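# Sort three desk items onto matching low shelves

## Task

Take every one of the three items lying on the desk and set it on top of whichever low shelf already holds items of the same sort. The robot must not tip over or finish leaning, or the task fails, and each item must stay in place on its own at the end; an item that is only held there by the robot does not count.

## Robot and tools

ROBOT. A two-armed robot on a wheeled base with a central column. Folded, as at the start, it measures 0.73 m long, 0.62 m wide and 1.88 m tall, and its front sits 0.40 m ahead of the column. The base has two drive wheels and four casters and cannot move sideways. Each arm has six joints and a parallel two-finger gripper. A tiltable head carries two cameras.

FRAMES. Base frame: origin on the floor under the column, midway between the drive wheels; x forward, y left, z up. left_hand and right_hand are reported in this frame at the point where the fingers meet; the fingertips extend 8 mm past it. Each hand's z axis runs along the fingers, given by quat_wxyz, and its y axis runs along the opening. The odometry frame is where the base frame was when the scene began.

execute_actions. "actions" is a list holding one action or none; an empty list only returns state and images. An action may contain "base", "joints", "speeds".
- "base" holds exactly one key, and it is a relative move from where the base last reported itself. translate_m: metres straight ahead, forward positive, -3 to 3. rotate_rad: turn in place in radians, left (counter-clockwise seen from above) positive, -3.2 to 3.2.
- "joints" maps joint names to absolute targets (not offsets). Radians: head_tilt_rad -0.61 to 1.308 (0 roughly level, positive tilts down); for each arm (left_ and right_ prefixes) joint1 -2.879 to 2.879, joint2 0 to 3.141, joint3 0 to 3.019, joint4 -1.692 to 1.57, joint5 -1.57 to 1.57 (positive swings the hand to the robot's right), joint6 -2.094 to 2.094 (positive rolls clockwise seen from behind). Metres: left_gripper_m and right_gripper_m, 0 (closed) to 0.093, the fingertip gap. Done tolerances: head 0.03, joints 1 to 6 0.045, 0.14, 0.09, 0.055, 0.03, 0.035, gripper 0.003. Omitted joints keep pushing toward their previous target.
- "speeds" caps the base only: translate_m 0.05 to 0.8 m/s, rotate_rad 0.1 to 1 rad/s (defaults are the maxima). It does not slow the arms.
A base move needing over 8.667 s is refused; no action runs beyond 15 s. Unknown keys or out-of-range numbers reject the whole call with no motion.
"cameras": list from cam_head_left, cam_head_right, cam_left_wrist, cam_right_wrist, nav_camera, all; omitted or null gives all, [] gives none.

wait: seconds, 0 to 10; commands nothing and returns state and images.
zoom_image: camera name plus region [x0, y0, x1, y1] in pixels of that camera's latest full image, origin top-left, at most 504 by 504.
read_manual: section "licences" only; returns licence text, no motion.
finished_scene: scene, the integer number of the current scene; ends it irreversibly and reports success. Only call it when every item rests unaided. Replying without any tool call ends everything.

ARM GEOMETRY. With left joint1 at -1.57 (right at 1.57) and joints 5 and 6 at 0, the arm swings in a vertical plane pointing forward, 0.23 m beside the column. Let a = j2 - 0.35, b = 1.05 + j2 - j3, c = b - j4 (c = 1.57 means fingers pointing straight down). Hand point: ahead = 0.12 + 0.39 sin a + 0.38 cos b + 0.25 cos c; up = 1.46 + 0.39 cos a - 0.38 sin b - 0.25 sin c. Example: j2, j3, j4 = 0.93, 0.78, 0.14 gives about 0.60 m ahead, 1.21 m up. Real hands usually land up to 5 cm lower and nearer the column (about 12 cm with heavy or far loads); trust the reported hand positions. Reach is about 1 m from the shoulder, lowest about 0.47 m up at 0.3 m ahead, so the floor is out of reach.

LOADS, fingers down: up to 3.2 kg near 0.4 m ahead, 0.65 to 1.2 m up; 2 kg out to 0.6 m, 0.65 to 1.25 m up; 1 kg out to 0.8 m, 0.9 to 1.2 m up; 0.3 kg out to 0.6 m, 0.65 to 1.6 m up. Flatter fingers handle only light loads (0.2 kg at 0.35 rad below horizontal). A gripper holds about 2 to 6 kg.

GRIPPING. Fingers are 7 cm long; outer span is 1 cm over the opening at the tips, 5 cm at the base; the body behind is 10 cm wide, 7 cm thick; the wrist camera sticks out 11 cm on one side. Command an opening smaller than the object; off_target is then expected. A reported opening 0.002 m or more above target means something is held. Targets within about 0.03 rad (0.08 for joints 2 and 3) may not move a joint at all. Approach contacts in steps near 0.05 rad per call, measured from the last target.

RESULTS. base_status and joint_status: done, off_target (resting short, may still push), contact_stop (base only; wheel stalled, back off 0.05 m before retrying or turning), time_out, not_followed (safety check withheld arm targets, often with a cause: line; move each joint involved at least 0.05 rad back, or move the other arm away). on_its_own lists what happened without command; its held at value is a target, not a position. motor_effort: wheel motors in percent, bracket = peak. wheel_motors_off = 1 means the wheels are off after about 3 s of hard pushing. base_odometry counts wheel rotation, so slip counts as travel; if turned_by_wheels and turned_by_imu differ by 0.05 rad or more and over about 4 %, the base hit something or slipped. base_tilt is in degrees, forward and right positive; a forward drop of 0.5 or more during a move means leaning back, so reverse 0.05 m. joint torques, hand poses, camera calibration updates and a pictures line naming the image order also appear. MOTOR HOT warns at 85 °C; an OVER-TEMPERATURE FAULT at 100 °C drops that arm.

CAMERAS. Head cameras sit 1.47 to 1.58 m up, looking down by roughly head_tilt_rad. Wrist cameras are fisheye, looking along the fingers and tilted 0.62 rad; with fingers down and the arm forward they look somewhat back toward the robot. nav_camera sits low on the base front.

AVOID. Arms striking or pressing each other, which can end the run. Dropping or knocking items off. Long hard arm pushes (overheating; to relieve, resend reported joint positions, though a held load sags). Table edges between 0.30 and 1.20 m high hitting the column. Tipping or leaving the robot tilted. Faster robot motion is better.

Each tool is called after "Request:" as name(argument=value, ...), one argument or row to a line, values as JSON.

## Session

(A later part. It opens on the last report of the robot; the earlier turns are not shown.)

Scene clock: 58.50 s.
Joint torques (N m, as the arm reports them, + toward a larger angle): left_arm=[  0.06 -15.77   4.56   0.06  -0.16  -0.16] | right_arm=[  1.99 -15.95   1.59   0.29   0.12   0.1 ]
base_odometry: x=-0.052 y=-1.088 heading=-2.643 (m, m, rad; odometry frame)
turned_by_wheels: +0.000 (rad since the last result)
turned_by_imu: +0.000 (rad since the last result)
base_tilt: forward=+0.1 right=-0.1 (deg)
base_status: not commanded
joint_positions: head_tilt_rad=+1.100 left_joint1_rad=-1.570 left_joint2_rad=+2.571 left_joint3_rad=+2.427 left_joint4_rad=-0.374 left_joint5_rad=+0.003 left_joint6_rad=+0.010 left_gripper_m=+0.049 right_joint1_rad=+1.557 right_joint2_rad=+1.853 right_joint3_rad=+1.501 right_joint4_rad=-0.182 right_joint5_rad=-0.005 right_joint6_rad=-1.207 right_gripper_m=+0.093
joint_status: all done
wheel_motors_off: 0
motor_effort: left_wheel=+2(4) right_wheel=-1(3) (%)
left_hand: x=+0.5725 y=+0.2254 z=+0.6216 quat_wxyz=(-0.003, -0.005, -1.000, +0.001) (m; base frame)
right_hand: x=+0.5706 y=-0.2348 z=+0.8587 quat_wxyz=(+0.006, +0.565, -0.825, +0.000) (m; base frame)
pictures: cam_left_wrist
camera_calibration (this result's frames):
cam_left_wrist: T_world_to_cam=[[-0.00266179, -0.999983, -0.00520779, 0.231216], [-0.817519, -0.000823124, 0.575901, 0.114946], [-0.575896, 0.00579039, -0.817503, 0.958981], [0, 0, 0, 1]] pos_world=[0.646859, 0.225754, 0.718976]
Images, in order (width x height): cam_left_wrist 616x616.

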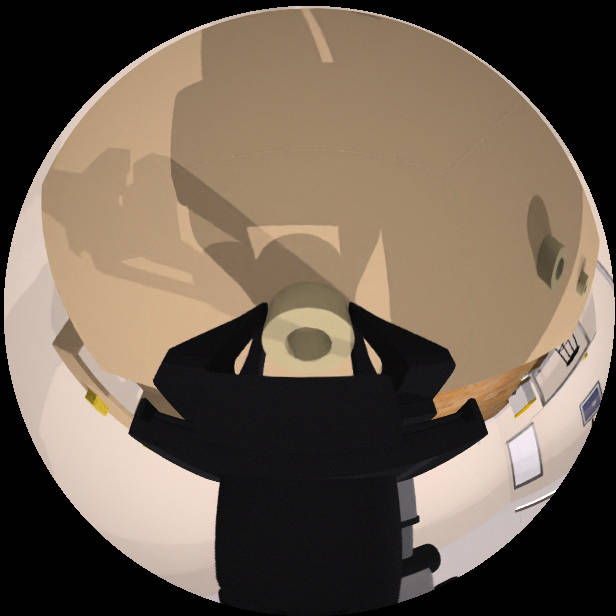

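Request:
execute_actions(
  actions=[
    {"joints":{"left_joint2_rad":2.57,"left_gripper_m":0.093}},
  ],
  cameras=[],
)

Request:
execute_actions(
  actions=[
    {"joints":{"left_joint2_rad":2.3,"left_joint3_rad":2.08,"left_joint4_rad":-0.3,"head_tilt_rad":0.9}},
  ],
  cameras=[],
)

Request:
execute_actions(
  actions=[
    {"base":{"translate_m":-0.25},"joints":{"left_joint2_rad":1.85,"left_joint3_rad":1.5,"left_joint4_rad":-0.17}},
  ],
  cameras=["cam_head_left"],
)

Request:
execute_actions(
  actions=[
    {"base":{"rotate_rad":-1.615},"joints":{"head_tilt_rad":0.7}},
  ],
  cameras=[],
)

Request:
execute_actions(
  actions=[
    {"base":{"translate_m":1.9}},
  ],
  cameras=["cam_head_left","cam_head_right"],
)

Scene clock: 59.77 s.
Joint torques (N m, as the arm reports them, + toward a larger angle): left_arm=[  0.55 -17.39   4.32   0.05  -0.17  -0.18] | right_arm=[  1.47 -16.05   1.73   0.39   0.11   0.08]
base_odometry: x=-0.052 y=-1.088 heading=-2.643 (m, m, rad; odometry frame)
turned_by_wheels: +0.000 (rad since the last result)
turned_by_imu: +0.000 (rad since the last result)
base_tilt: forward=+0.2 right=-0.1 (deg)
base_status: not commanded
joint_positions: head_tilt_rad=+1.100 left_joint1_rad=-1.570 left_joint2_rad=+2.571 left_joint3_rad=+2.427 left_joint4_rad=-0.374 left_joint5_rad=+0.003 left_joint6_rad=+0.010 left_gripper_m=+0.093 right_joint1_rad=+1.557 right_joint2_rad=+1.853 right_joint3_rad=+1.501 right_joint4_rad=-0.182 right_joint5_rad=-0.005 right_joint6_rad=-1.207 right_gripper_m=+0.093
joint_status: all done
wheel_motors_off: 0
motor_effort: left_wheel=+2(2) right_wheel=-1(1) (%)
left_hand: x=+0.5725 y=+0.2254 z=+0.6216 quat_wxyz=(-0.003, -0.005, -1.000, +0.001) (m; base frame)
right_hand: x=+0.5706 y=-0.2348 z=+0.8587 quat_wxyz=(+0.006, +0.565, -0.825, +0.000) (m; base frame)
pictures: none
No camera images: the call's "cameras" was empty. Leave "cameras" out to get every camera's image.

Scene clock: 61.00 s.
Joint torques (N m, as the arm reports them, + toward a larger angle): left_arm=[  0.34 -17.67   2.61   1.1   -0.19  -0.05] | right_arm=[  1.47 -16.14   1.59   0.42   0.13   0.1 ]
base_odometry: x=-0.052 y=-1.088 heading=-2.643 (m, m, rad; odometry frame)
turned_by_wheels: +0.000 (rad since the last result)
turned_by_imu: +0.000 (rad since the last result)
base_tilt: forward=+0.1 right=-0.1 (deg)
base_status: not commanded
joint_positions: head_tilt_rad=+0.915 left_joint1_rad=-1.570 left_joint2_rad=+2.283 left_joint3_rad=+2.081 left_joint4_rad=-0.311 left_joint5_rad=+0.003 left_joint6_rad=+0.010 left_gripper_m=+0.093 right_joint1_rad=+1.557 right_joint2_rad=+1.853 right_joint3_rad=+1.501 right_joint4_rad=-0.182 right_joint5_rad=-0.005 right_joint6_rad=-1.207 right_gripper_m=+0.093
joint_status: all done
wheel_motors_off: 0
motor_effort: left_wheel=+2(2) right_wheel=-1(1) (%)
left_hand: x=+0.6068 y=+0.2253 z=+0.7104 quat_wxyz=(-0.006, -0.005, -1.000, +0.001) (m; base frame)
right_hand: x=+0.5706 y=-0.2348 z=+0.8587 quat_wxyz=(+0.006, +0.565, -0.825, +0.000) (m; base frame)
pictures: none
No camera images: the call's "cameras" was empty. Leave "cameras" out to get every camera's image.

Scene clock: 63.13 s.
Joint torques (N m, as the arm reports them, + toward a larger angle): left_arm=[  0.   -17.79   2.2    0.82  -0.24  -0.13] | right_arm=[  1.14 -15.6    2.07   0.38   0.12   0.1 ]
base_odometry: x=+0.167 y=-0.969 heading=-2.642 (m, m, rad; odometry frame)
turned_by_wheels: +0.001 (rad since the last result)
turned_by_imu: +0.003 (rad since the last result)
base_tilt: forward=+0.2 right=-0.1 (deg)
base_status: done
joint_positions: head_tilt_rad=+0.914 left_joint1_rad=-1.570 left_joint2_rad=+1.845 left_joint3_rad=+1.493 left_joint4_rad=-0.180 left_joint5_rad=+0.003 left_joint6_rad=+0.010 left_gripper_m=+0.093 right_joint1_rad=+1.557 right_joint2_rad=+1.852 right_joint3_rad=+1.496 right_joint4_rad=-0.182 right_joint5_rad=-0.005 right_joint6_rad=-1.207 right_gripper_m=+0.093
joint_status: all done
wheel_motors_off: 0
motor_effort: left_wheel=-1(37) right_wheel=-3(30) (%)
left_hand: x=+0.5708 y=+0.2251 z=+0.8615 quat_wxyz=(+0.004, -0.005, -1.000, +0.001) (m; base frame)
right_hand: x=+0.5679 y=-0.2348 z=+0.8587 quat_wxyz=(+0.008, +0.565, -0.825, -0.001) (m; base frame)
pictures: cam_head_left
camera_calibration (this result's frames):
cam_head_left: T_world_to_cam=[[-0.0363866, -0.997226, 0.064934, -0.0527603], [-0.818594, -0.00752822, -0.574324, 0.920332], [0.573219, -0.0740523, -0.816049, 1.16213], [0, 0, 0, 1]] pos_world=[0.0853034, 0.0403727, 1.48035]
Images, in order (width x height): cam_head_left 896x504.

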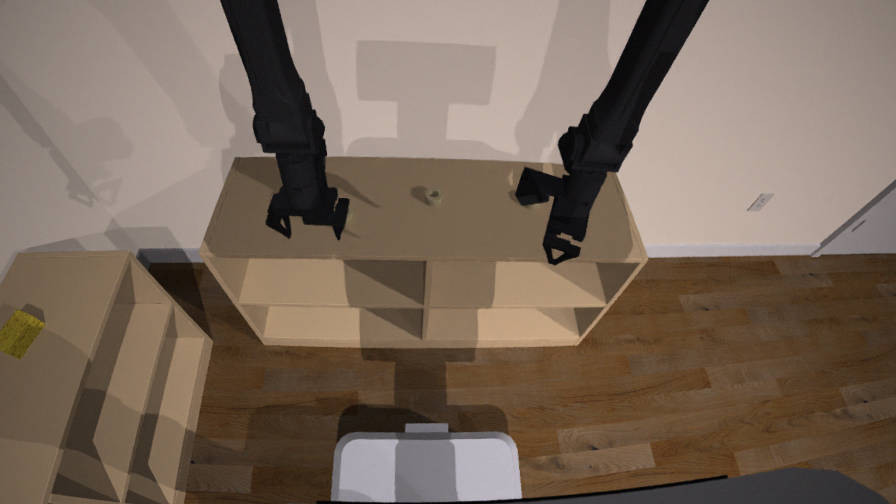

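Scene clock: 66.33 s.
Joint torques (N m, as the arm reports them, + toward a larger angle): left_arm=[ -0.28 -17.65   1.84   0.91  -0.21  -0.13] | right_arm=[  1.55 -15.88   1.99   0.34   0.11   0.09]
base_odometry: x=+0.167 y=-0.969 heading=+2.027 (m, m, rad; odometry frame)
turned_by_wheels: -1.614 (rad since the last result)
turned_by_imu: -1.614 (rad since the last result)
base_tilt: forward=+0.1 right=-0.1 (deg)
base_status: done
joint_positions: head_tilt_rad=+0.717 left_joint1_rad=-1.569 left_joint2_rad=+1.845 left_joint3_rad=+1.496 left_joint4_rad=-0.180 left_joint5_rad=+0.002 left_joint6_rad=+0.010 left_gripper_m=+0.093 right_joint1_rad=+1.557 right_joint2_rad=+1.852 right_joint3_rad=+1.499 right_joint4_rad=-0.182 right_joint5_rad=-0.005 right_joint6_rad=-1.207 right_gripper_m=+0.093
joint_status: all done
wheel_motors_off: 0
motor_effort: left_wheel=+8(41) right_wheel=-7(35) (%)
left_hand: x=+0.5727 y=+0.2255 z=+0.8617 quat_wxyz=(+0.002, -0.005, -1.000, +0.000) (m; base frame)
right_hand: x=+0.5696 y=-0.2348 z=+0.8589 quat_wxyz=(+0.007, +0.565, -0.825, -0.001) (m; base frame)
pictures: none
No camera images: the call's "cameras" was empty. Leave "cameras" out to get every camera's image.

Scene clock: 70.67 s.
Joint torques (N m, as the arm reports them, + toward a larger angle): left_arm=[  0.43 -17.63   1.62   1.08  -0.19  -0.16] | right_arm=[  1.37 -16.07   1.56   0.35   0.12   0.09]
base_odometry: x=-0.670 y=+0.737 heading=+2.028 (m, m, rad; odometry frame)
turned_by_wheels: +0.001 (rad since the last result)
turned_by_imu: -0.008 (rad since the last result)
base_tilt: forward=+0.1 right=-0.1 (deg)
base_status: done
joint_positions: head_tilt_rad=+0.716 left_joint1_rad=-1.569 left_joint2_rad=+1.845 left_joint3_rad=+1.499 left_joint4_rad=-0.180 left_joint5_rad=+0.002 left_joint6_rad=+0.010 left_gripper_m=+0.093 right_joint1_rad=+1.557 right_joint2_rad=+1.851 right_joint3_rad=+1.500 right_joint4_rad=-0.182 right_joint5_rad=-0.005 right_joint6_rad=-1.207 right_gripper_m=+0.093
joint_status: not commanded
wheel_motors_off: 0
motor_effort: left_wheel=+3(58) right_wheel=-1(38) (%)
left_hand: x=+0.5742 y=+0.2255 z=+0.8619 quat_wxyz=(+0.001, -0.005, -1.000, +0.000) (m; base frame)
right_hand: x=+0.5705 y=-0.2348 z=+0.8593 quat_wxyz=(+0.006, +0.565, -0.825, +0.000) (m; base frame)
pictures: cam_head_left, cam_head_right
camera_calibration (this result's frames):
cam_head_left: T_world_to_cam=[[-0.0484475, -0.997226, 0.0565088, -0.0391825], [-0.689641, -0.00752822, -0.724112, 1.14456], [0.722529, -0.0740523, -0.687363, 0.956487], [0, 0, 0, 1]] pos_world=[0.0963466, 0.0403727, 1.48846]
cam_head_right: T_world_to_cam=[[-0.0399191, -0.996289, 0.0762491, -0.148758], [-0.686574, -0.028093, -0.726517, 1.15097], [0.725963, -0.0813526, -0.682905, 0.950399], [0, 0, 0, 1]] pos_world=[0.0943315, -0.0385549, 1.49657]
Images, in order (width x height): cam_head_left 896x504, cam_head_right 896x504.

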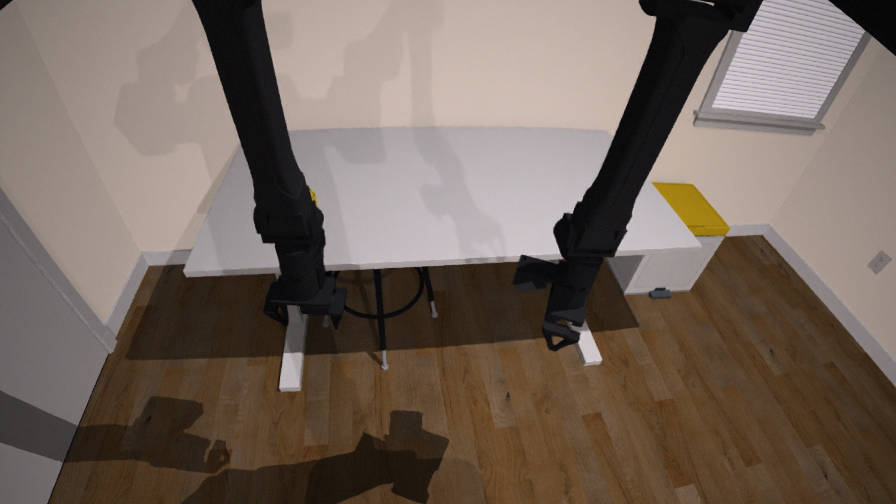

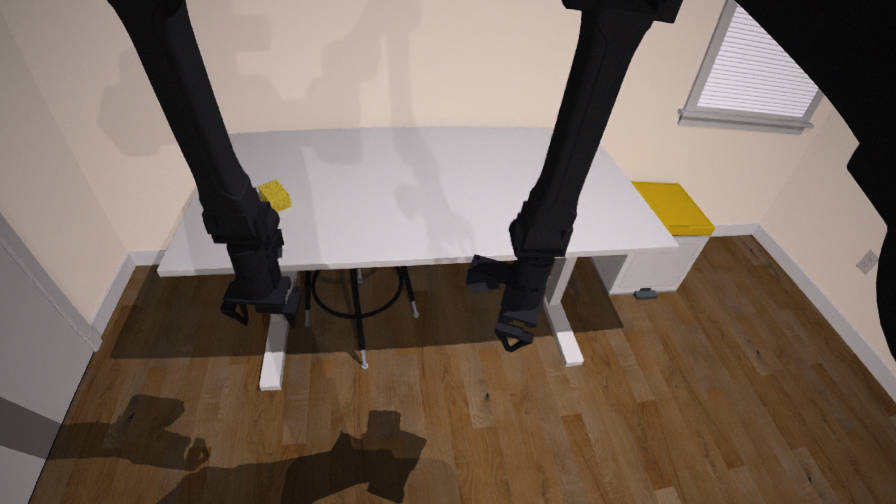

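Request:
execute_actions(
  actions=[
    {"base":{"rotate_rad":0.143},"joints":{"head_tilt_rad":1.1}},
  ],
  cameras=[],
)

Request:
execute_actions(
  actions=[
    {"base":{"translate_m":0.59},"joints":{"left_joint2_rad":1.95,"left_joint3_rad":1.61}},
  ],
  cameras=["cam_head_right","cam_left_wrist"],
)

Scene clock: 72.30 s.
Joint torques (N m, as the arm reports them, + toward a larger angle): left_arm=[ -0.24 -17.32   1.68   1.25  -0.15  -0.1 ] | right_arm=[  1.46 -15.93   1.7    0.41   0.12   0.08]
base_odometry: x=-0.670 y=+0.737 heading=+2.169 (m, m, rad; odometry frame)
turned_by_wheels: +0.141 (rad since the last result)
turned_by_imu: +0.142 (rad since the last result)
base_tilt: forward=+0.1 right=-0.1 (deg)
base_status: done
joint_positions: head_tilt_rad=+1.099 left_joint1_rad=-1.568 left_joint2_rad=+1.845 left_joint3_rad=+1.499 left_joint4_rad=-0.180 left_joint5_rad=+0.002 left_joint6_rad=+0.010 left_gripper_m=+0.093 right_joint1_rad=+1.559 right_joint2_rad=+1.851 right_joint3_rad=+1.500 right_joint4_rad=-0.182 right_joint5_rad=-0.005 right_joint6_rad=-1.207 right_gripper_m=+0.093
joint_status: all done
wheel_motors_off: 0
motor_effort: left_wheel=-1(46) right_wheel=+3(29) (%)
left_hand: x=+0.5742 y=+0.2261 z=+0.8619 quat_wxyz=(+0.001, -0.004, -1.000, +0.000) (m; base frame)
right_hand: x=+0.5705 y=-0.2334 z=+0.8593 quat_wxyz=(+0.006, +0.565, -0.825, -0.001) (m; base frame)
pictures: none
No camera images: the call's "cameras" was empty. Leave "cameras" out to get every camera's image.

Scene clock: 74.97 s.
Joint torques (N m, as the arm reports them, + toward a larger angle): left_arm=[  0.49 -16.92   1.7    1.14  -0.16  -0.13] | right_arm=[  1.56 -15.96   1.65   0.44   0.11   0.08]
base_odometry: x=-1.003 y=+1.224 heading=+2.169 (m, m, rad; odometry frame)
turned_by_wheels: +0.000 (rad since the last result)
turned_by_imu: -0.002 (rad since the last result)
base_tilt: forward=+0.0 right=-0.1 (deg)
base_status: done
joint_positions: head_tilt_rad=+1.100 left_joint1_rad=-1.568 left_joint2_rad=+1.945 left_joint3_rad=+1.609 left_joint4_rad=-0.180 left_joint5_rad=+0.002 left_joint6_rad=+0.010 left_gripper_m=+0.093 right_joint1_rad=+1.559 right_joint2_rad=+1.850 right_joint3_rad=+1.501 right_joint4_rad=-0.182 right_joint5_rad=-0.005 right_joint6_rad=-1.207 right_gripper_m=+0.093
joint_status: all done
wheel_motors_off: 0
motor_effort: left_wheel=-1(49) right_wheel=+1(41) (%)
left_hand: x=+0.5816 y=+0.2262 z=+0.8244 quat_wxyz=(-0.004, -0.004, -1.000, +0.000) (m; base frame)
right_hand: x=+0.5724 y=-0.2334 z=+0.8601 quat_wxyz=(+0.004, +0.565, -0.825, +0.000) (m; base frame)
pictures: cam_head_right, cam_left_wrist
camera_calibration (this result's frames):
cam_head_right: T_world_to_cam=[[-0.0084598, -0.996289, 0.0856498, -0.164808], [-0.908686, -0.028093, -0.416534, 0.684699], [0.417395, -0.0813526, -0.905076, 1.30797], [0, 0, 0, 1]] pos_world=[0.0748418, -0.0385549, 1.48313]
cam_left_wrist: T_world_to_cam=[[-0.00207718, -0.999974, -0.00696682, 0.234227], [-0.818395, -0.00230359, 0.574651, 0.00750932], [-0.574652, 0.00689527, -0.818369, 1.12968], [0, 0, 0, 1]] pos_world=[0.655803, 0.226449, 0.921809]
Images, in order (width x height): cam_head_right 896x504, cam_left_wrist 616x616.

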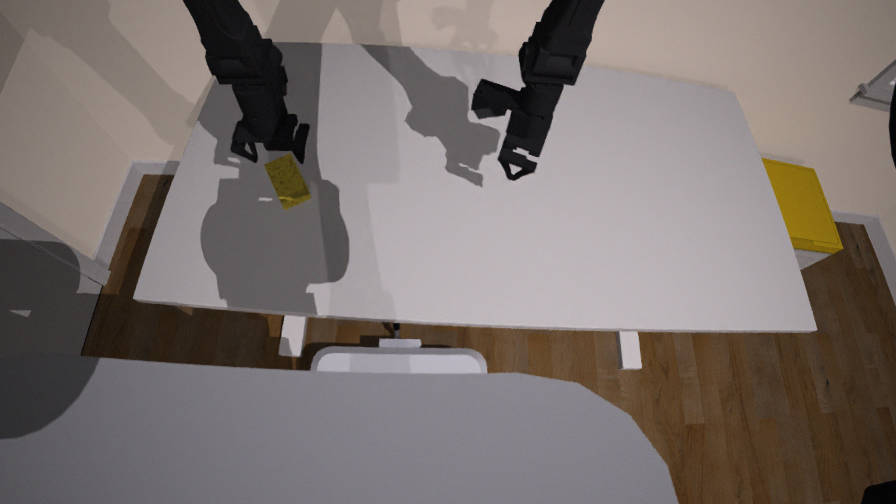

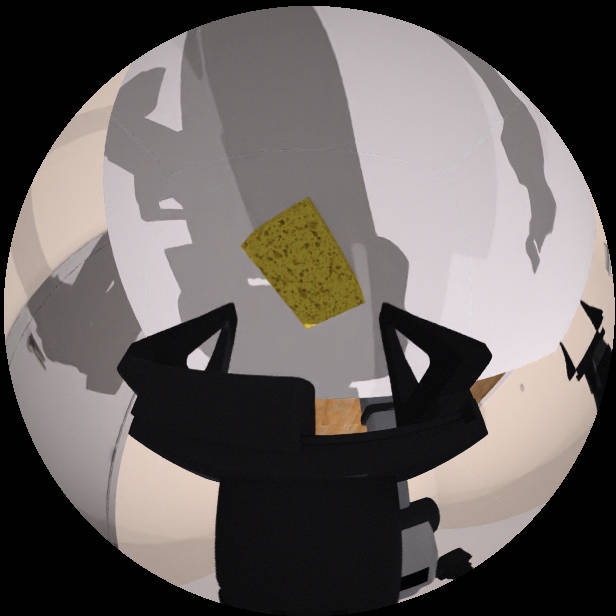

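Request:
execute_actions(
  actions=[
    {"joints":{"left_joint6_rad":-0.56,"left_joint2_rad":2.05,"left_joint3_rad":1.72}},
  ],
  cameras=["cam_left_wrist"],
)

Scene clock: 78.27 s.
Joint torques (N m, as the arm reports them, + toward a larger angle): left_arm=[  0.13 -16.97   2.25   0.89  -0.16  -0.16] | right_arm=[  1.41 -16.07   1.71   0.43   0.12   0.09]
base_odometry: x=-1.003 y=+1.224 heading=+2.169 (m, m, rad; odometry frame)
turned_by_wheels: +0.000 (rad since the last result)
turned_by_imu: +0.001 (rad since the last result)
base_tilt: forward=+0.2 right=+0.0 (deg)
base_status: not commanded
joint_positions: head_tilt_rad=+1.100 left_joint1_rad=-1.568 left_joint2_rad=+2.034 left_joint3_rad=+1.717 left_joint4_rad=-0.180 left_joint5_rad=+0.002 left_joint6_rad=-0.546 left_gripper_m=+0.093 right_joint1_rad=+1.559 right_joint2_rad=+1.850 right_joint3_rad=+1.501 right_joint4_rad=-0.182 right_joint5_rad=-0.005 right_joint6_rad=-1.207 right_gripper_m=+0.093
joint_status: all done
wheel_motors_off: 0
motor_effort: left_wheel=+1(1) right_wheel=+1(2) (%)
left_hand: x=+0.5912 y=+0.2263 z=+0.7918 quat_wxyz=(-0.013, +0.270, -0.963, +0.004) (m; base frame)
right_hand: x=+0.5724 y=-0.2334 z=+0.8601 quat_wxyz=(+0.004, +0.565, -0.825, +0.000) (m; base frame)
pictures: cam_left_wrist
camera_calibration (this result's frames):
cam_left_wrist: T_world_to_cam=[[0.526087, -0.850397, 0.00757172, -0.123524], [-0.705726, -0.431585, 0.561858, 0.0747186], [-0.474535, -0.30093, -0.827199, 1.12599], [0, 0, 0, 1]] pos_world=[0.652039, 0.266048, 0.890374]
Images, in order (width x height): cam_left_wrist 616x616.

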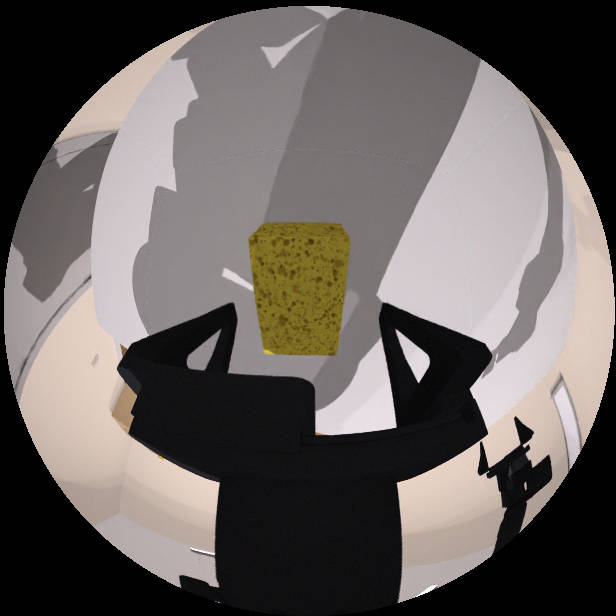

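Request:
execute_actions(
  actions=[
    {"joints":{"left_joint2_rad":2.19,"left_joint3_rad":1.88,"left_joint4_rad":-0.22}},
  ],
  cameras=["cam_left_wrist"],
)

Scene clock: 79.37 s.
Joint torques (N m, as the arm reports them, + toward a larger angle): left_arm=[  0.14 -17.59   3.04  -0.07  -0.19  -0.16] | right_arm=[  1.3  -15.39   1.65   0.44   0.1    0.1 ]
base_odometry: x=-1.003 y=+1.224 heading=+2.169 (m, m, rad; odometry frame)
turned_by_wheels: +0.000 (rad since the last result)
turned_by_imu: +0.000 (rad since the last result)
base_tilt: forward=+0.2 right=-0.1 (deg)
base_status: not commanded
joint_positions: head_tilt_rad=+1.100 left_joint1_rad=-1.568 left_joint2_rad=+2.185 left_joint3_rad=+1.873 left_joint4_rad=-0.207 left_joint5_rad=+0.002 left_joint6_rad=-0.546 left_gripper_m=+0.093 right_joint1_rad=+1.559 right_joint2_rad=+1.850 right_joint3_rad=+1.501 right_joint4_rad=-0.182 right_joint5_rad=-0.005 right_joint6_rad=-1.207 right_gripper_m=+0.093
joint_status: all done
wheel_motors_off: 0
motor_effort: left_wheel=+0(2) right_wheel=+1(1) (%)
left_hand: x=+0.5759 y=+0.2264 z=+0.7349 quat_wxyz=(-0.002, +0.270, -0.963, +0.000) (m; base frame)
right_hand: x=+0.5724 y=-0.2334 z=+0.8601 quat_wxyz=(+0.004, +0.565, -0.825, +0.000) (m; base frame)
pictures: cam_left_wrist
camera_calibration (this result's frames):
cam_left_wrist: T_world_to_cam=[[0.526162, -0.850371, -0.00464761, -0.106028], [-0.69244, -0.431603, 0.578139, 0.0763178], [-0.493639, -0.300977, -0.815925, 1.07443], [0, 0, 0, 1]] pos_world=[0.639015, 0.266155, 0.832042]
Images, in order (width x height): cam_left_wrist 616x616.

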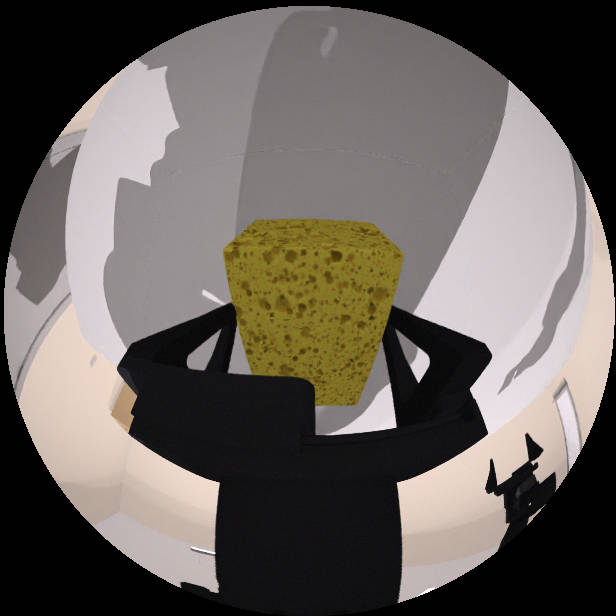

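Request:
execute_actions(
  actions=[
    {"joints":{"left_gripper_m":0.03}},
  ],
  cameras=[],
)

Request:
execute_actions(
  actions=[
    {"joints":{"left_joint2_rad":1.9,"left_joint3_rad":1.56,"left_joint4_rad":-0.18,"head_tilt_rad":0.6}},
  ],
  cameras=[],
)

Request:
execute_actions(
  actions=[
    {"base":{"translate_m":-0.3}},
  ],
  cameras=[],
)

Request:
execute_actions(
  actions=[
    {"base":{"rotate_rad":-3.13}},
  ],
  cameras=[],
)

Request:
execute_actions(
  actions=[
    {"base":{"translate_m":1.8}},
  ],
  cameras=["cam_head_left","cam_head_right"],
)

Scene clock: 80.53 s.
Joint torques (N m, as the arm reports them, + toward a larger angle): left_arm=[ -0.09 -17.23   2.5   -0.05  -0.21  -0.22] | right_arm=[  1.23 -15.56   1.7    0.44   0.1    0.1 ]
base_odometry: x=-1.003 y=+1.224 heading=+2.169 (m, m, rad; odometry frame)
turned_by_wheels: +0.000 (rad since the last result)
turned_by_imu: +0.000 (rad since the last result)
base_tilt: forward=+0.1 right=-0.2 (deg)
base_status: not commanded
joint_positions: head_tilt_rad=+1.100 left_joint1_rad=-1.568 left_joint2_rad=+2.185 left_joint3_rad=+1.873 left_joint4_rad=-0.207 left_joint5_rad=+0.001 left_joint6_rad=-0.546 left_gripper_m=+0.060 right_joint1_rad=+1.559 right_joint2_rad=+1.850 right_joint3_rad=+1.501 right_joint4_rad=-0.182 right_joint5_rad=-0.005 right_joint6_rad=-1.207 right_gripper_m=+0.093
joint_status: left_gripper_m off_target (ended at +0.060, target +0.030)
wheel_motors_off: 0
motor_effort: left_wheel=-1(1) right_wheel=+2(1) (%)
left_hand: x=+0.5759 y=+0.2264 z=+0.7349 quat_wxyz=(-0.002, +0.270, -0.963, +0.000) (m; base frame)
right_hand: x=+0.5724 y=-0.2334 z=+0.8601 quat_wxyz=(+0.004, +0.565, -0.825, +0.000) (m; base frame)
pictures: none
No camera images: the call's "cameras" was empty. Leave "cameras" out to get every camera's image.

Scene clock: 81.67 s.
Joint torques (N m, as the arm reports them, + toward a larger angle): left_arm=[ -0.36 -17.36   1.79   0.91  -0.1   -0.18] | right_arm=[  1.5  -15.83   1.63   0.42   0.12   0.09]
base_odometry: x=-1.003 y=+1.224 heading=+2.169 (m, m, rad; odometry frame)
turned_by_wheels: +0.000 (rad since the last result)
turned_by_imu: +0.000 (rad since the last result)
base_tilt: forward=+0.0 right=-0.1 (deg)
base_status: not commanded
joint_positions: head_tilt_rad=+0.618 left_joint1_rad=-1.568 left_joint2_rad=+1.886 left_joint3_rad=+1.563 left_joint4_rad=-0.190 left_joint5_rad=+0.001 left_joint6_rad=-0.546 left_gripper_m=+0.060 right_joint1_rad=+1.559 right_joint2_rad=+1.850 right_joint3_rad=+1.501 right_joint4_rad=-0.182 right_joint5_rad=-0.005 right_joint6_rad=-1.207 right_gripper_m=+0.093
joint_status: all done
wheel_motors_off: 0
motor_effort: left_wheel=-1(1) right_wheel=+1(2) (%)
left_hand: x=+0.5874 y=+0.2262 z=+0.8481 quat_wxyz=(-0.005, +0.270, -0.963, +0.001) (m; base frame)
right_hand: x=+0.5724 y=-0.2334 z=+0.8601 quat_wxyz=(+0.004, +0.565, -0.825, +0.000) (m; base frame)
pictures: none
No camera images: the call's "cameras" was empty. Leave "cameras" out to get every camera's image.

Scene clock: 83.67 s.
Joint torques (N m, as the arm reports them, + toward a larger angle): left_arm=[  0.36 -16.74   2.04   1.01  -0.15  -0.18] | right_arm=[  1.93 -15.2    2.08   0.4    0.12   0.08]
base_odometry: x=-0.834 y=+0.977 heading=+2.169 (m, m, rad; odometry frame)
turned_by_wheels: +0.000 (rad since the last result)
turned_by_imu: +0.002 (rad since the last result)
base_tilt: forward=+0.1 right=-0.1 (deg)
base_status: done
joint_positions: head_tilt_rad=+0.617 left_joint1_rad=-1.568 left_joint2_rad=+1.886 left_joint3_rad=+1.556 left_joint4_rad=-0.190 left_joint5_rad=+0.001 left_joint6_rad=-0.546 left_gripper_m=+0.060 right_joint1_rad=+1.559 right_joint2_rad=+1.851 right_joint3_rad=+1.496 right_joint4_rad=-0.182 right_joint5_rad=-0.005 right_joint6_rad=-1.207 right_gripper_m=+0.093
joint_status: not commanded
wheel_motors_off: 0
motor_effort: left_wheel=-2(36) right_wheel=+0(29) (%)
left_hand: x=+0.5829 y=+0.2262 z=+0.8472 quat_wxyz=(-0.002, +0.270, -0.963, +0.000) (m; base frame)
right_hand: x=+0.5686 y=-0.2334 z=+0.8594 quat_wxyz=(+0.007, +0.565, -0.825, -0.002) (m; base frame)
pictures: none
No camera images: the call's "cameras" was empty. Leave "cameras" out to get every camera's image.

Scene clock: 88.53 s.
Joint torques (N m, as the arm reports them, + toward a larger angle): left_arm=[ -0.32 -16.74   2.1    0.98  -0.2   -0.17] | right_arm=[  1.14 -15.56   1.78   0.42   0.11   0.09]
base_odometry: x=-0.834 y=+0.977 heading=-0.959 (m, m, rad; odometry frame)
turned_by_wheels: -3.128 (rad since the last result)
turned_by_imu: -3.135 (rad since the last result)
base_tilt: forward=+0.1 right=+0.0 (deg)
base_status: done
joint_positions: head_tilt_rad=+0.617 left_joint1_rad=-1.570 left_joint2_rad=+1.886 left_joint3_rad=+1.556 left_joint4_rad=-0.190 left_joint5_rad=+0.001 left_joint6_rad=-0.546 left_gripper_m=+0.060 right_joint1_rad=+1.557 right_joint2_rad=+1.851 right_joint3_rad=+1.499 right_joint4_rad=-0.182 right_joint5_rad=-0.005 right_joint6_rad=-1.207 right_gripper_m=+0.093
joint_status: not commanded
wheel_motors_off: 0
motor_effort: left_wheel=+8(33) right_wheel=-7(34) (%)
left_hand: x=+0.5829 y=+0.2250 z=+0.8472 quat_wxyz=(-0.002, +0.270, -0.963, +0.001) (m; base frame)
right_hand: x=+0.5705 y=-0.2348 z=+0.8596 quat_wxyz=(+0.006, +0.565, -0.825, +0.000) (m; base frame)
pictures: none
No camera images: the call's "cameras" was empty. Leave "cameras" out to get every camera's image.

Scene clock: 92.80 s.
Joint torques (N m, as the arm reports them, + toward a larger angle): left_arm=[ -0.34 -17.78   2.12   0.88  -0.18  -0.15] | right_arm=[  1.49 -15.94   1.75   0.39   0.11   0.1 ]
base_odometry: x=+0.200 y=-0.497 heading=-0.959 (m, m, rad; odometry frame)
turned_by_wheels: +0.001 (rad since the last result)
turned_by_imu: -0.008 (rad since the last result)
base_tilt: forward=+0.1 right=+0.0 (deg)
base_status: done
joint_positions: head_tilt_rad=+0.617 left_joint1_rad=-1.570 left_joint2_rad=+1.887 left_joint3_rad=+1.558 left_joint4_rad=-0.190 left_joint5_rad=+0.001 left_joint6_rad=-0.546 left_gripper_m=+0.060 right_joint1_rad=+1.557 right_joint2_rad=+1.851 right_joint3_rad=+1.499 right_joint4_rad=-0.182 right_joint5_rad=-0.005 right_joint6_rad=-1.207 right_gripper_m=+0.093
joint_status: not commanded
wheel_motors_off: 0
motor_effort: left_wheel=+3(58) right_wheel=-2(37) (%)
left_hand: x=+0.5834 y=+0.2250 z=+0.8472 quat_wxyz=(-0.002, +0.270, -0.963, +0.001) (m; base frame)
right_hand: x=+0.5708 y=-0.2348 z=+0.8596 quat_wxyz=(+0.006, +0.565, -0.825, +0.000) (m; base frame)
pictures: cam_head_left, cam_head_right
camera_calibration (this result's frames):
cam_head_left: T_world_to_cam=[[-0.0538056, -0.997226, 0.0514331, -0.031098], [-0.61454, -0.00752822, -0.78885, 1.2405], [0.787049, -0.0740523, -0.61243, 0.837864], [0, 0, 0, 1]] pos_world=[0.101223, 0.0403727, 1.4933]
cam_head_right: T_world_to_cam=[[-0.047274, -0.996289, 0.071921, -0.141725], [-0.61125, -0.028093, -0.790938, 1.24641], [0.790024, -0.0813526, -0.607654, 0.831309], [0, 0, 0, 1]] pos_world=[0.0984144, -0.0385549, 1.50117]
Images, in order (width x height): cam_head_left 896x504, cam_head_right 896x504.

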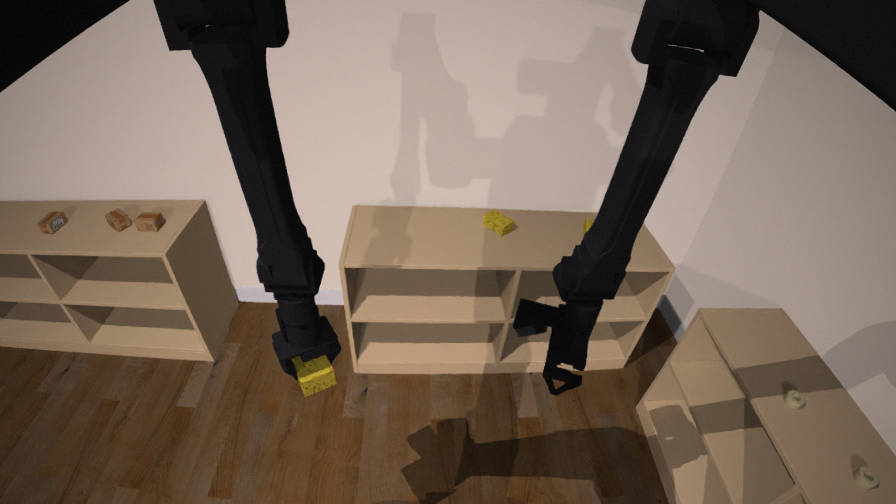

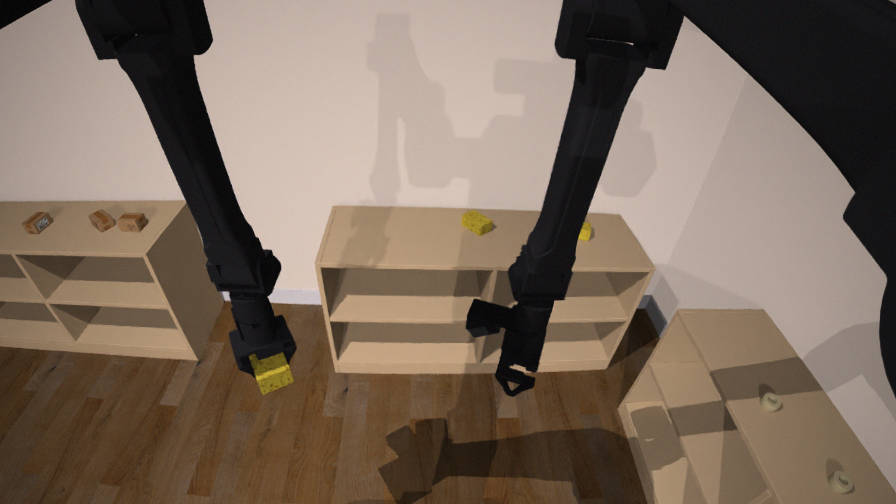

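Request:
execute_actions(
  actions=[
    {"base":{"rotate_rad":-0.115},"joints":{"head_tilt_rad":1.1,"left_joint6_rad":-1.5}},
  ],
  cameras=[],
)

Request:
execute_actions(
  actions=[
    {"base":{"translate_m":0.7},"joints":{"left_joint2_rad":2.377,"left_joint3_rad":2.197,"left_joint4_rad":-0.34}},
  ],
  cameras=[],
)

Request:
execute_actions(
  actions=[
    {"joints":{"left_joint2_rad":2.54,"left_joint3_rad":2.415,"left_joint4_rad":-0.385}},
  ],
  cameras=["cam_head_right","cam_left_wrist"],
)

Scene clock: 94.60 s.
Joint torques (N m, as the arm reports them, + toward a larger angle): left_arm=[  0.13 -16.77   1.91   0.73  -0.3   -0.21] | right_arm=[  1.58 -16.07   1.76   0.42   0.1    0.1 ]
base_odometry: x=+0.200 y=-0.497 heading=-1.072 (m, m, rad; odometry frame)
turned_by_wheels: -0.113 (rad since the last result)
turned_by_imu: -0.112 (rad since the last result)
base_tilt: forward=+0.1 right=+0.0 (deg)
base_status: done
joint_positions: head_tilt_rad=+1.099 left_joint1_rad=-1.572 left_joint2_rad=+1.887 left_joint3_rad=+1.558 left_joint4_rad=-0.190 left_joint5_rad=+0.001 left_joint6_rad=-1.486 left_gripper_m=+0.060 right_joint1_rad=+1.557 right_joint2_rad=+1.851 right_joint3_rad=+1.499 right_joint4_rad=-0.182 right_joint5_rad=-0.005 right_joint6_rad=-1.207 right_gripper_m=+0.093
joint_status: all done
wheel_motors_off: 0
motor_effort: left_wheel=+4(50) right_wheel=-1(42) (%)
left_hand: x=+0.5834 y=+0.2232 z=+0.8472 quat_wxyz=(-0.001, +0.676, -0.737, +0.003) (m; base frame)
right_hand: x=+0.5708 y=-0.2348 z=+0.8596 quat_wxyz=(+0.006, +0.565, -0.825, +0.000) (m; base frame)
pictures: none
No camera images: the call's "cameras" was empty. Leave "cameras" out to get every camera's image.

Scene clock: 97.50 s.
Joint torques (N m, as the arm reports them, + toward a larger angle): left_arm=[ -0.04 -19.39   3.58   0.06  -0.24  -0.22] | right_arm=[  1.64 -15.91   1.85   0.42   0.11   0.1 ]
base_odometry: x=+0.535 y=-1.112 heading=-1.071 (m, m, rad; odometry frame)
turned_by_wheels: +0.000 (rad since the last result)
turned_by_imu: -0.003 (rad since the last result)
base_tilt: forward=+0.1 right=-0.1 (deg)
base_status: done
joint_positions: head_tilt_rad=+1.100 left_joint1_rad=-1.572 left_joint2_rad=+2.384 left_joint3_rad=+2.189 left_joint4_rad=-0.333 left_joint5_rad=+0.001 left_joint6_rad=-1.487 left_gripper_m=+0.060 right_joint1_rad=+1.557 right_joint2_rad=+1.850 right_joint3_rad=+1.500 right_joint4_rad=-0.182 right_joint5_rad=-0.005 right_joint6_rad=-1.207 right_gripper_m=+0.093
joint_status: all done
wheel_motors_off: 0
motor_effort: left_wheel=+1(43) right_wheel=+0(41) (%)
left_hand: x=+0.5899 y=+0.2230 z=+0.6757 quat_wxyz=(+0.002, +0.677, -0.736, +0.000) (m; base frame)
right_hand: x=+0.5719 y=-0.2348 z=+0.8600 quat_wxyz=(+0.005, +0.565, -0.825, +0.000) (m; base frame)
pictures: none
No camera images: the call's "cameras" was empty. Leave "cameras" out to get every camera's image.

Scene clock: 98.53 s.
Joint torques (N m, as the arm reports them, + toward a larger angle): left_arm=[  0.26 -17.12   5.34  -0.03  -0.19  -0.19] | right_arm=[  1.61 -15.85   1.74   0.42   0.1    0.1 ]
base_odometry: x=+0.535 y=-1.112 heading=-1.071 (m, m, rad; odometry frame)
turned_by_wheels: +0.000 (rad since the last result)
turned_by_imu: +0.000 (rad since the last result)
base_tilt: forward=+0.1 right=-0.1 (deg)
base_status: not commanded
joint_positions: head_tilt_rad=+1.100 left_joint1_rad=-1.572 left_joint2_rad=+2.532 left_joint3_rad=+2.392 left_joint4_rad=-0.371 left_joint5_rad=+0.001 left_joint6_rad=-1.487 left_gripper_m=+0.060 right_joint1_rad=+1.557 right_joint2_rad=+1.850 right_joint3_rad=+1.500 right_joint4_rad=-0.182 right_joint5_rad=-0.005 right_joint6_rad=-1.207 right_gripper_m=+0.093
joint_status: all done
wheel_motors_off: 0
motor_effort: left_wheel=+0(1) right_wheel=+0(0) (%)
left_hand: x=+0.5835 y=+0.2230 z=+0.6340 quat_wxyz=(-0.003, +0.677, -0.736, +0.005) (m; base frame)
right_hand: x=+0.5719 y=-0.2348 z=+0.8600 quat_wxyz=(+0.005, +0.565, -0.825, +0.000) (m; base frame)
pictures: cam_head_right, cam_left_wrist
camera_calibration (this result's frames):
cam_head_right: T_world_to_cam=[[-0.00846201, -0.996289, 0.0856496, -0.164808], [-0.908675, -0.028093, -0.416558, 0.684734], [0.417418, -0.0813526, -0.905066, 1.30795], [0, 0, 0, 1]] pos_world=[0.0748433, -0.0385549, 1.48313]
cam_left_wrist: T_world_to_cam=[[0.996953, -0.0778324, 0.00509435, -0.566505], [-0.0662183, -0.810055, 0.582603, -0.145393], [-0.0412187, -0.581165, -0.812741, 0.791255], [0, 0, 0, 1]] pos_world=[0.587765, 0.297982, 0.730678]
Images, in order (width x height): cam_head_right 896x504, cam_left_wrist 616x616.

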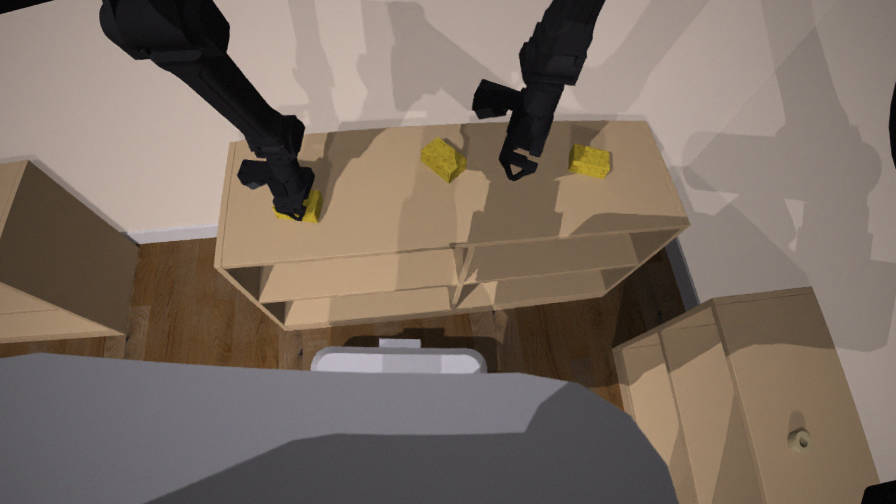

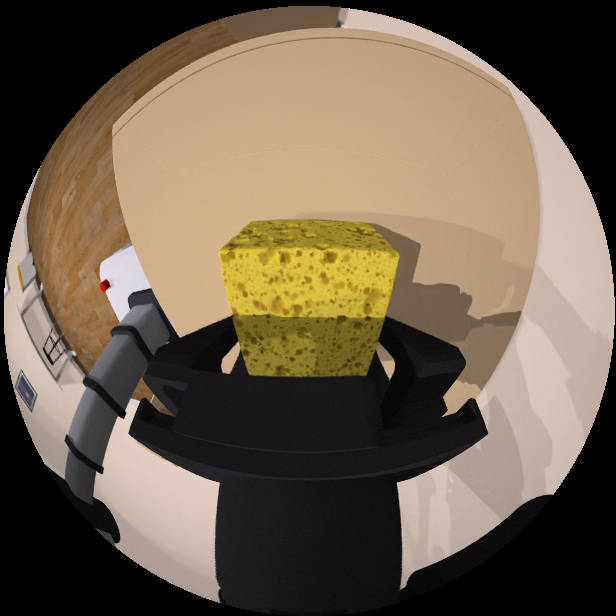

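Request:
execute_actions(
  actions=[
    {"joints":{"left_joint2_rad":2.58,"left_joint3_rad":2.44}},
  ],
  cameras=[],
)

Request:
execute_actions(
  actions=[
    {"joints":{"left_joint2_rad":2.555,"left_gripper_m":0.093}},
  ],
  cameras=[],
)

Request:
execute_actions(
  actions=[
    {"joints":{"left_joint2_rad":2.32,"left_joint3_rad":2.08,"left_joint4_rad":-0.3}},
  ],
  cameras=["cam_head_right","cam_left_wrist"],
)

Scene clock: 99.50 s.
Joint torques (N m, as the arm reports them, + toward a larger angle): left_arm=[  0.71 -15.01   5.12  -0.14  -0.17  -0.2 ] | right_arm=[  1.41 -15.75   1.72   0.33   0.11   0.09]
base_odometry: x=+0.535 y=-1.112 heading=-1.071 (m, m, rad; odometry frame)
turned_by_wheels: +0.000 (rad since the last result)
turned_by_imu: +0.000 (rad since the last result)
base_tilt: forward=+0.1 right=-0.1 (deg)
base_status: not commanded
joint_positions: head_tilt_rad=+1.100 left_joint1_rad=-1.572 left_joint2_rad=+2.556 left_joint3_rad=+2.422 left_joint4_rad=-0.371 left_joint5_rad=+0.001 left_joint6_rad=-1.487 left_gripper_m=+0.060 right_joint1_rad=+1.557 right_joint2_rad=+1.850 right_joint3_rad=+1.500 right_joint4_rad=-0.182 right_joint5_rad=-0.005 right_joint6_rad=-1.207 right_gripper_m=+0.093
joint_status: all done
wheel_motors_off: 0
motor_effort: left_wheel=+1(1) right_wheel=+0(0) (%)
left_hand: x=+0.5821 y=+0.2230 z=+0.6275 quat_wxyz=(-0.006, +0.676, -0.736, +0.007) (m; base frame)
right_hand: x=+0.5719 y=-0.2348 z=+0.8600 quat_wxyz=(+0.005, +0.565, -0.825, +0.000) (m; base frame)
pictures: none
No camera images: the call's "cameras" was empty. Leave "cameras" out to get every camera's image.

Scene clock: 100.13 s.
Joint torques (N m, as the arm reports them, + toward a larger angle): left_arm=[  0.55 -17.45   4.81   0.    -0.26  -0.15] | right_arm=[  1.45 -15.59   1.73   0.4    0.11   0.1 ]
base_odometry: x=+0.535 y=-1.112 heading=-1.071 (m, m, rad; odometry frame)
turned_by_wheels: +0.000 (rad since the last result)
turned_by_imu: +0.000 (rad since the last result)
base_tilt: forward=+0.2 right=+0.0 (deg)
base_status: not commanded
joint_positions: head_tilt_rad=+1.100 left_joint1_rad=-1.572 left_joint2_rad=+2.556 left_joint3_rad=+2.422 left_joint4_rad=-0.371 left_joint5_rad=+0.001 left_joint6_rad=-1.487 left_gripper_m=+0.093 right_joint1_rad=+1.557 right_joint2_rad=+1.850 right_joint3_rad=+1.500 right_joint4_rad=-0.182 right_joint5_rad=-0.005 right_joint6_rad=-1.207 right_gripper_m=+0.093
joint_status: all done
wheel_motors_off: 0
motor_effort: left_wheel=+1(0) right_wheel=+0(0) (%)
left_hand: x=+0.5821 y=+0.2230 z=+0.6275 quat_wxyz=(-0.006, +0.676, -0.736, +0.007) (m; base frame)
right_hand: x=+0.5719 y=-0.2348 z=+0.8600 quat_wxyz=(+0.005, +0.565, -0.825, +0.000) (m; base frame)
pictures: none
No camera images: the call's "cameras" was empty. Leave "cameras" out to get every camera's image.

Scene clock: 101.27 s.
Joint torques (N m, as the arm reports them, + toward a larger angle): left_arm=[  0.62 -17.61   2.75   0.98  -0.29  -0.12] | right_arm=[  1.77 -15.76   1.72   0.4    0.12   0.09]
base_odometry: x=+0.535 y=-1.112 heading=-1.071 (m, m, rad; odometry frame)
turned_by_wheels: +0.000 (rad since the last result)
turned_by_imu: +0.000 (rad since the last result)
base_tilt: forward=+0.1 right=+0.0 (deg)
base_status: not commanded
joint_positions: head_tilt_rad=+1.100 left_joint1_rad=-1.572 left_joint2_rad=+2.304 left_joint3_rad=+2.081 left_joint4_rad=-0.312 left_joint5_rad=+0.001 left_joint6_rad=-1.487 left_gripper_m=+0.093 right_joint1_rad=+1.557 right_joint2_rad=+1.850 right_joint3_rad=+1.500 right_joint4_rad=-0.182 right_joint5_rad=-0.005 right_joint6_rad=-1.207 right_gripper_m=+0.093
joint_status: all done
wheel_motors_off: 0
motor_effort: left_wheel=+1(1) right_wheel=+0(0) (%)
left_hand: x=+0.5904 y=+0.2231 z=+0.7004 quat_wxyz=(+0.005, +0.677, -0.736, -0.003) (m; base frame)
right_hand: x=+0.5719 y=-0.2348 z=+0.8600 quat_wxyz=(+0.005, +0.565, -0.825, +0.000) (m; base frame)
pictures: cam_head_right, cam_left_wrist
camera_calibration (this result's frames):
cam_head_right: T_world_to_cam=[[-0.00846201, -0.996289, 0.0856496, -0.164808], [-0.908675, -0.028093, -0.416558, 0.684734], [0.417418, -0.0813526, -0.905066, 1.30795], [0, 0, 0, 1]] pos_world=[0.0748433, -0.0385549, 1.48313]
cam_left_wrist: T_world_to_cam=[[0.996807, -0.0778596, -0.017725, -0.557623], [-0.0528894, -0.810062, 0.583953, -0.192372], [-0.0598247, -0.581151, -0.811594, 0.855722], [0, 0, 0, 1]] pos_world=[0.596861, 0.298055, 0.796951]
Images, in order (width x height): cam_head_right 896x504, cam_left_wrist 616x616.

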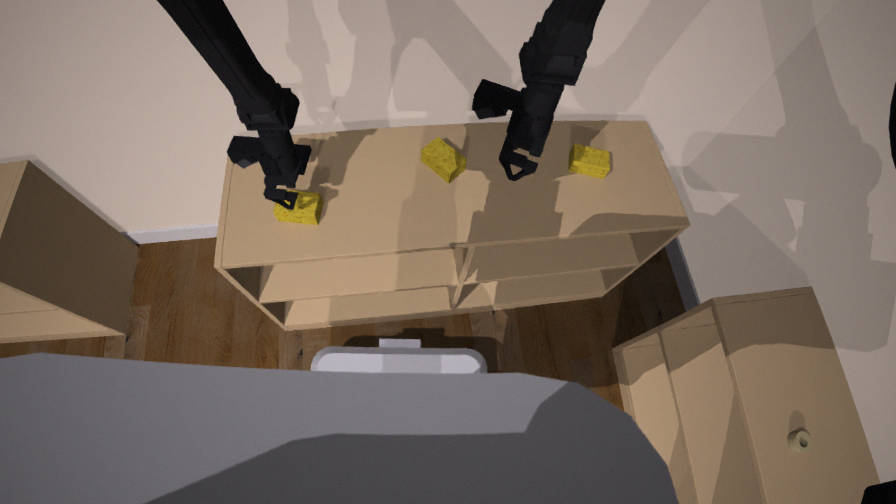

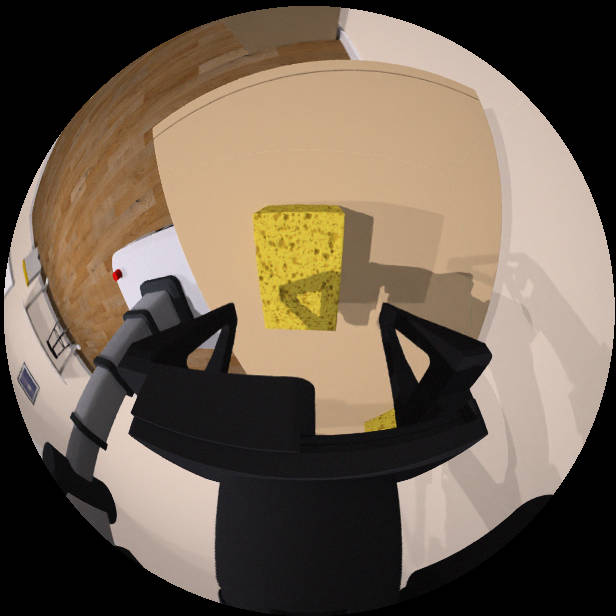

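Request:
finished_scene(
  scene=1,
)

The scene is finished: the task was done.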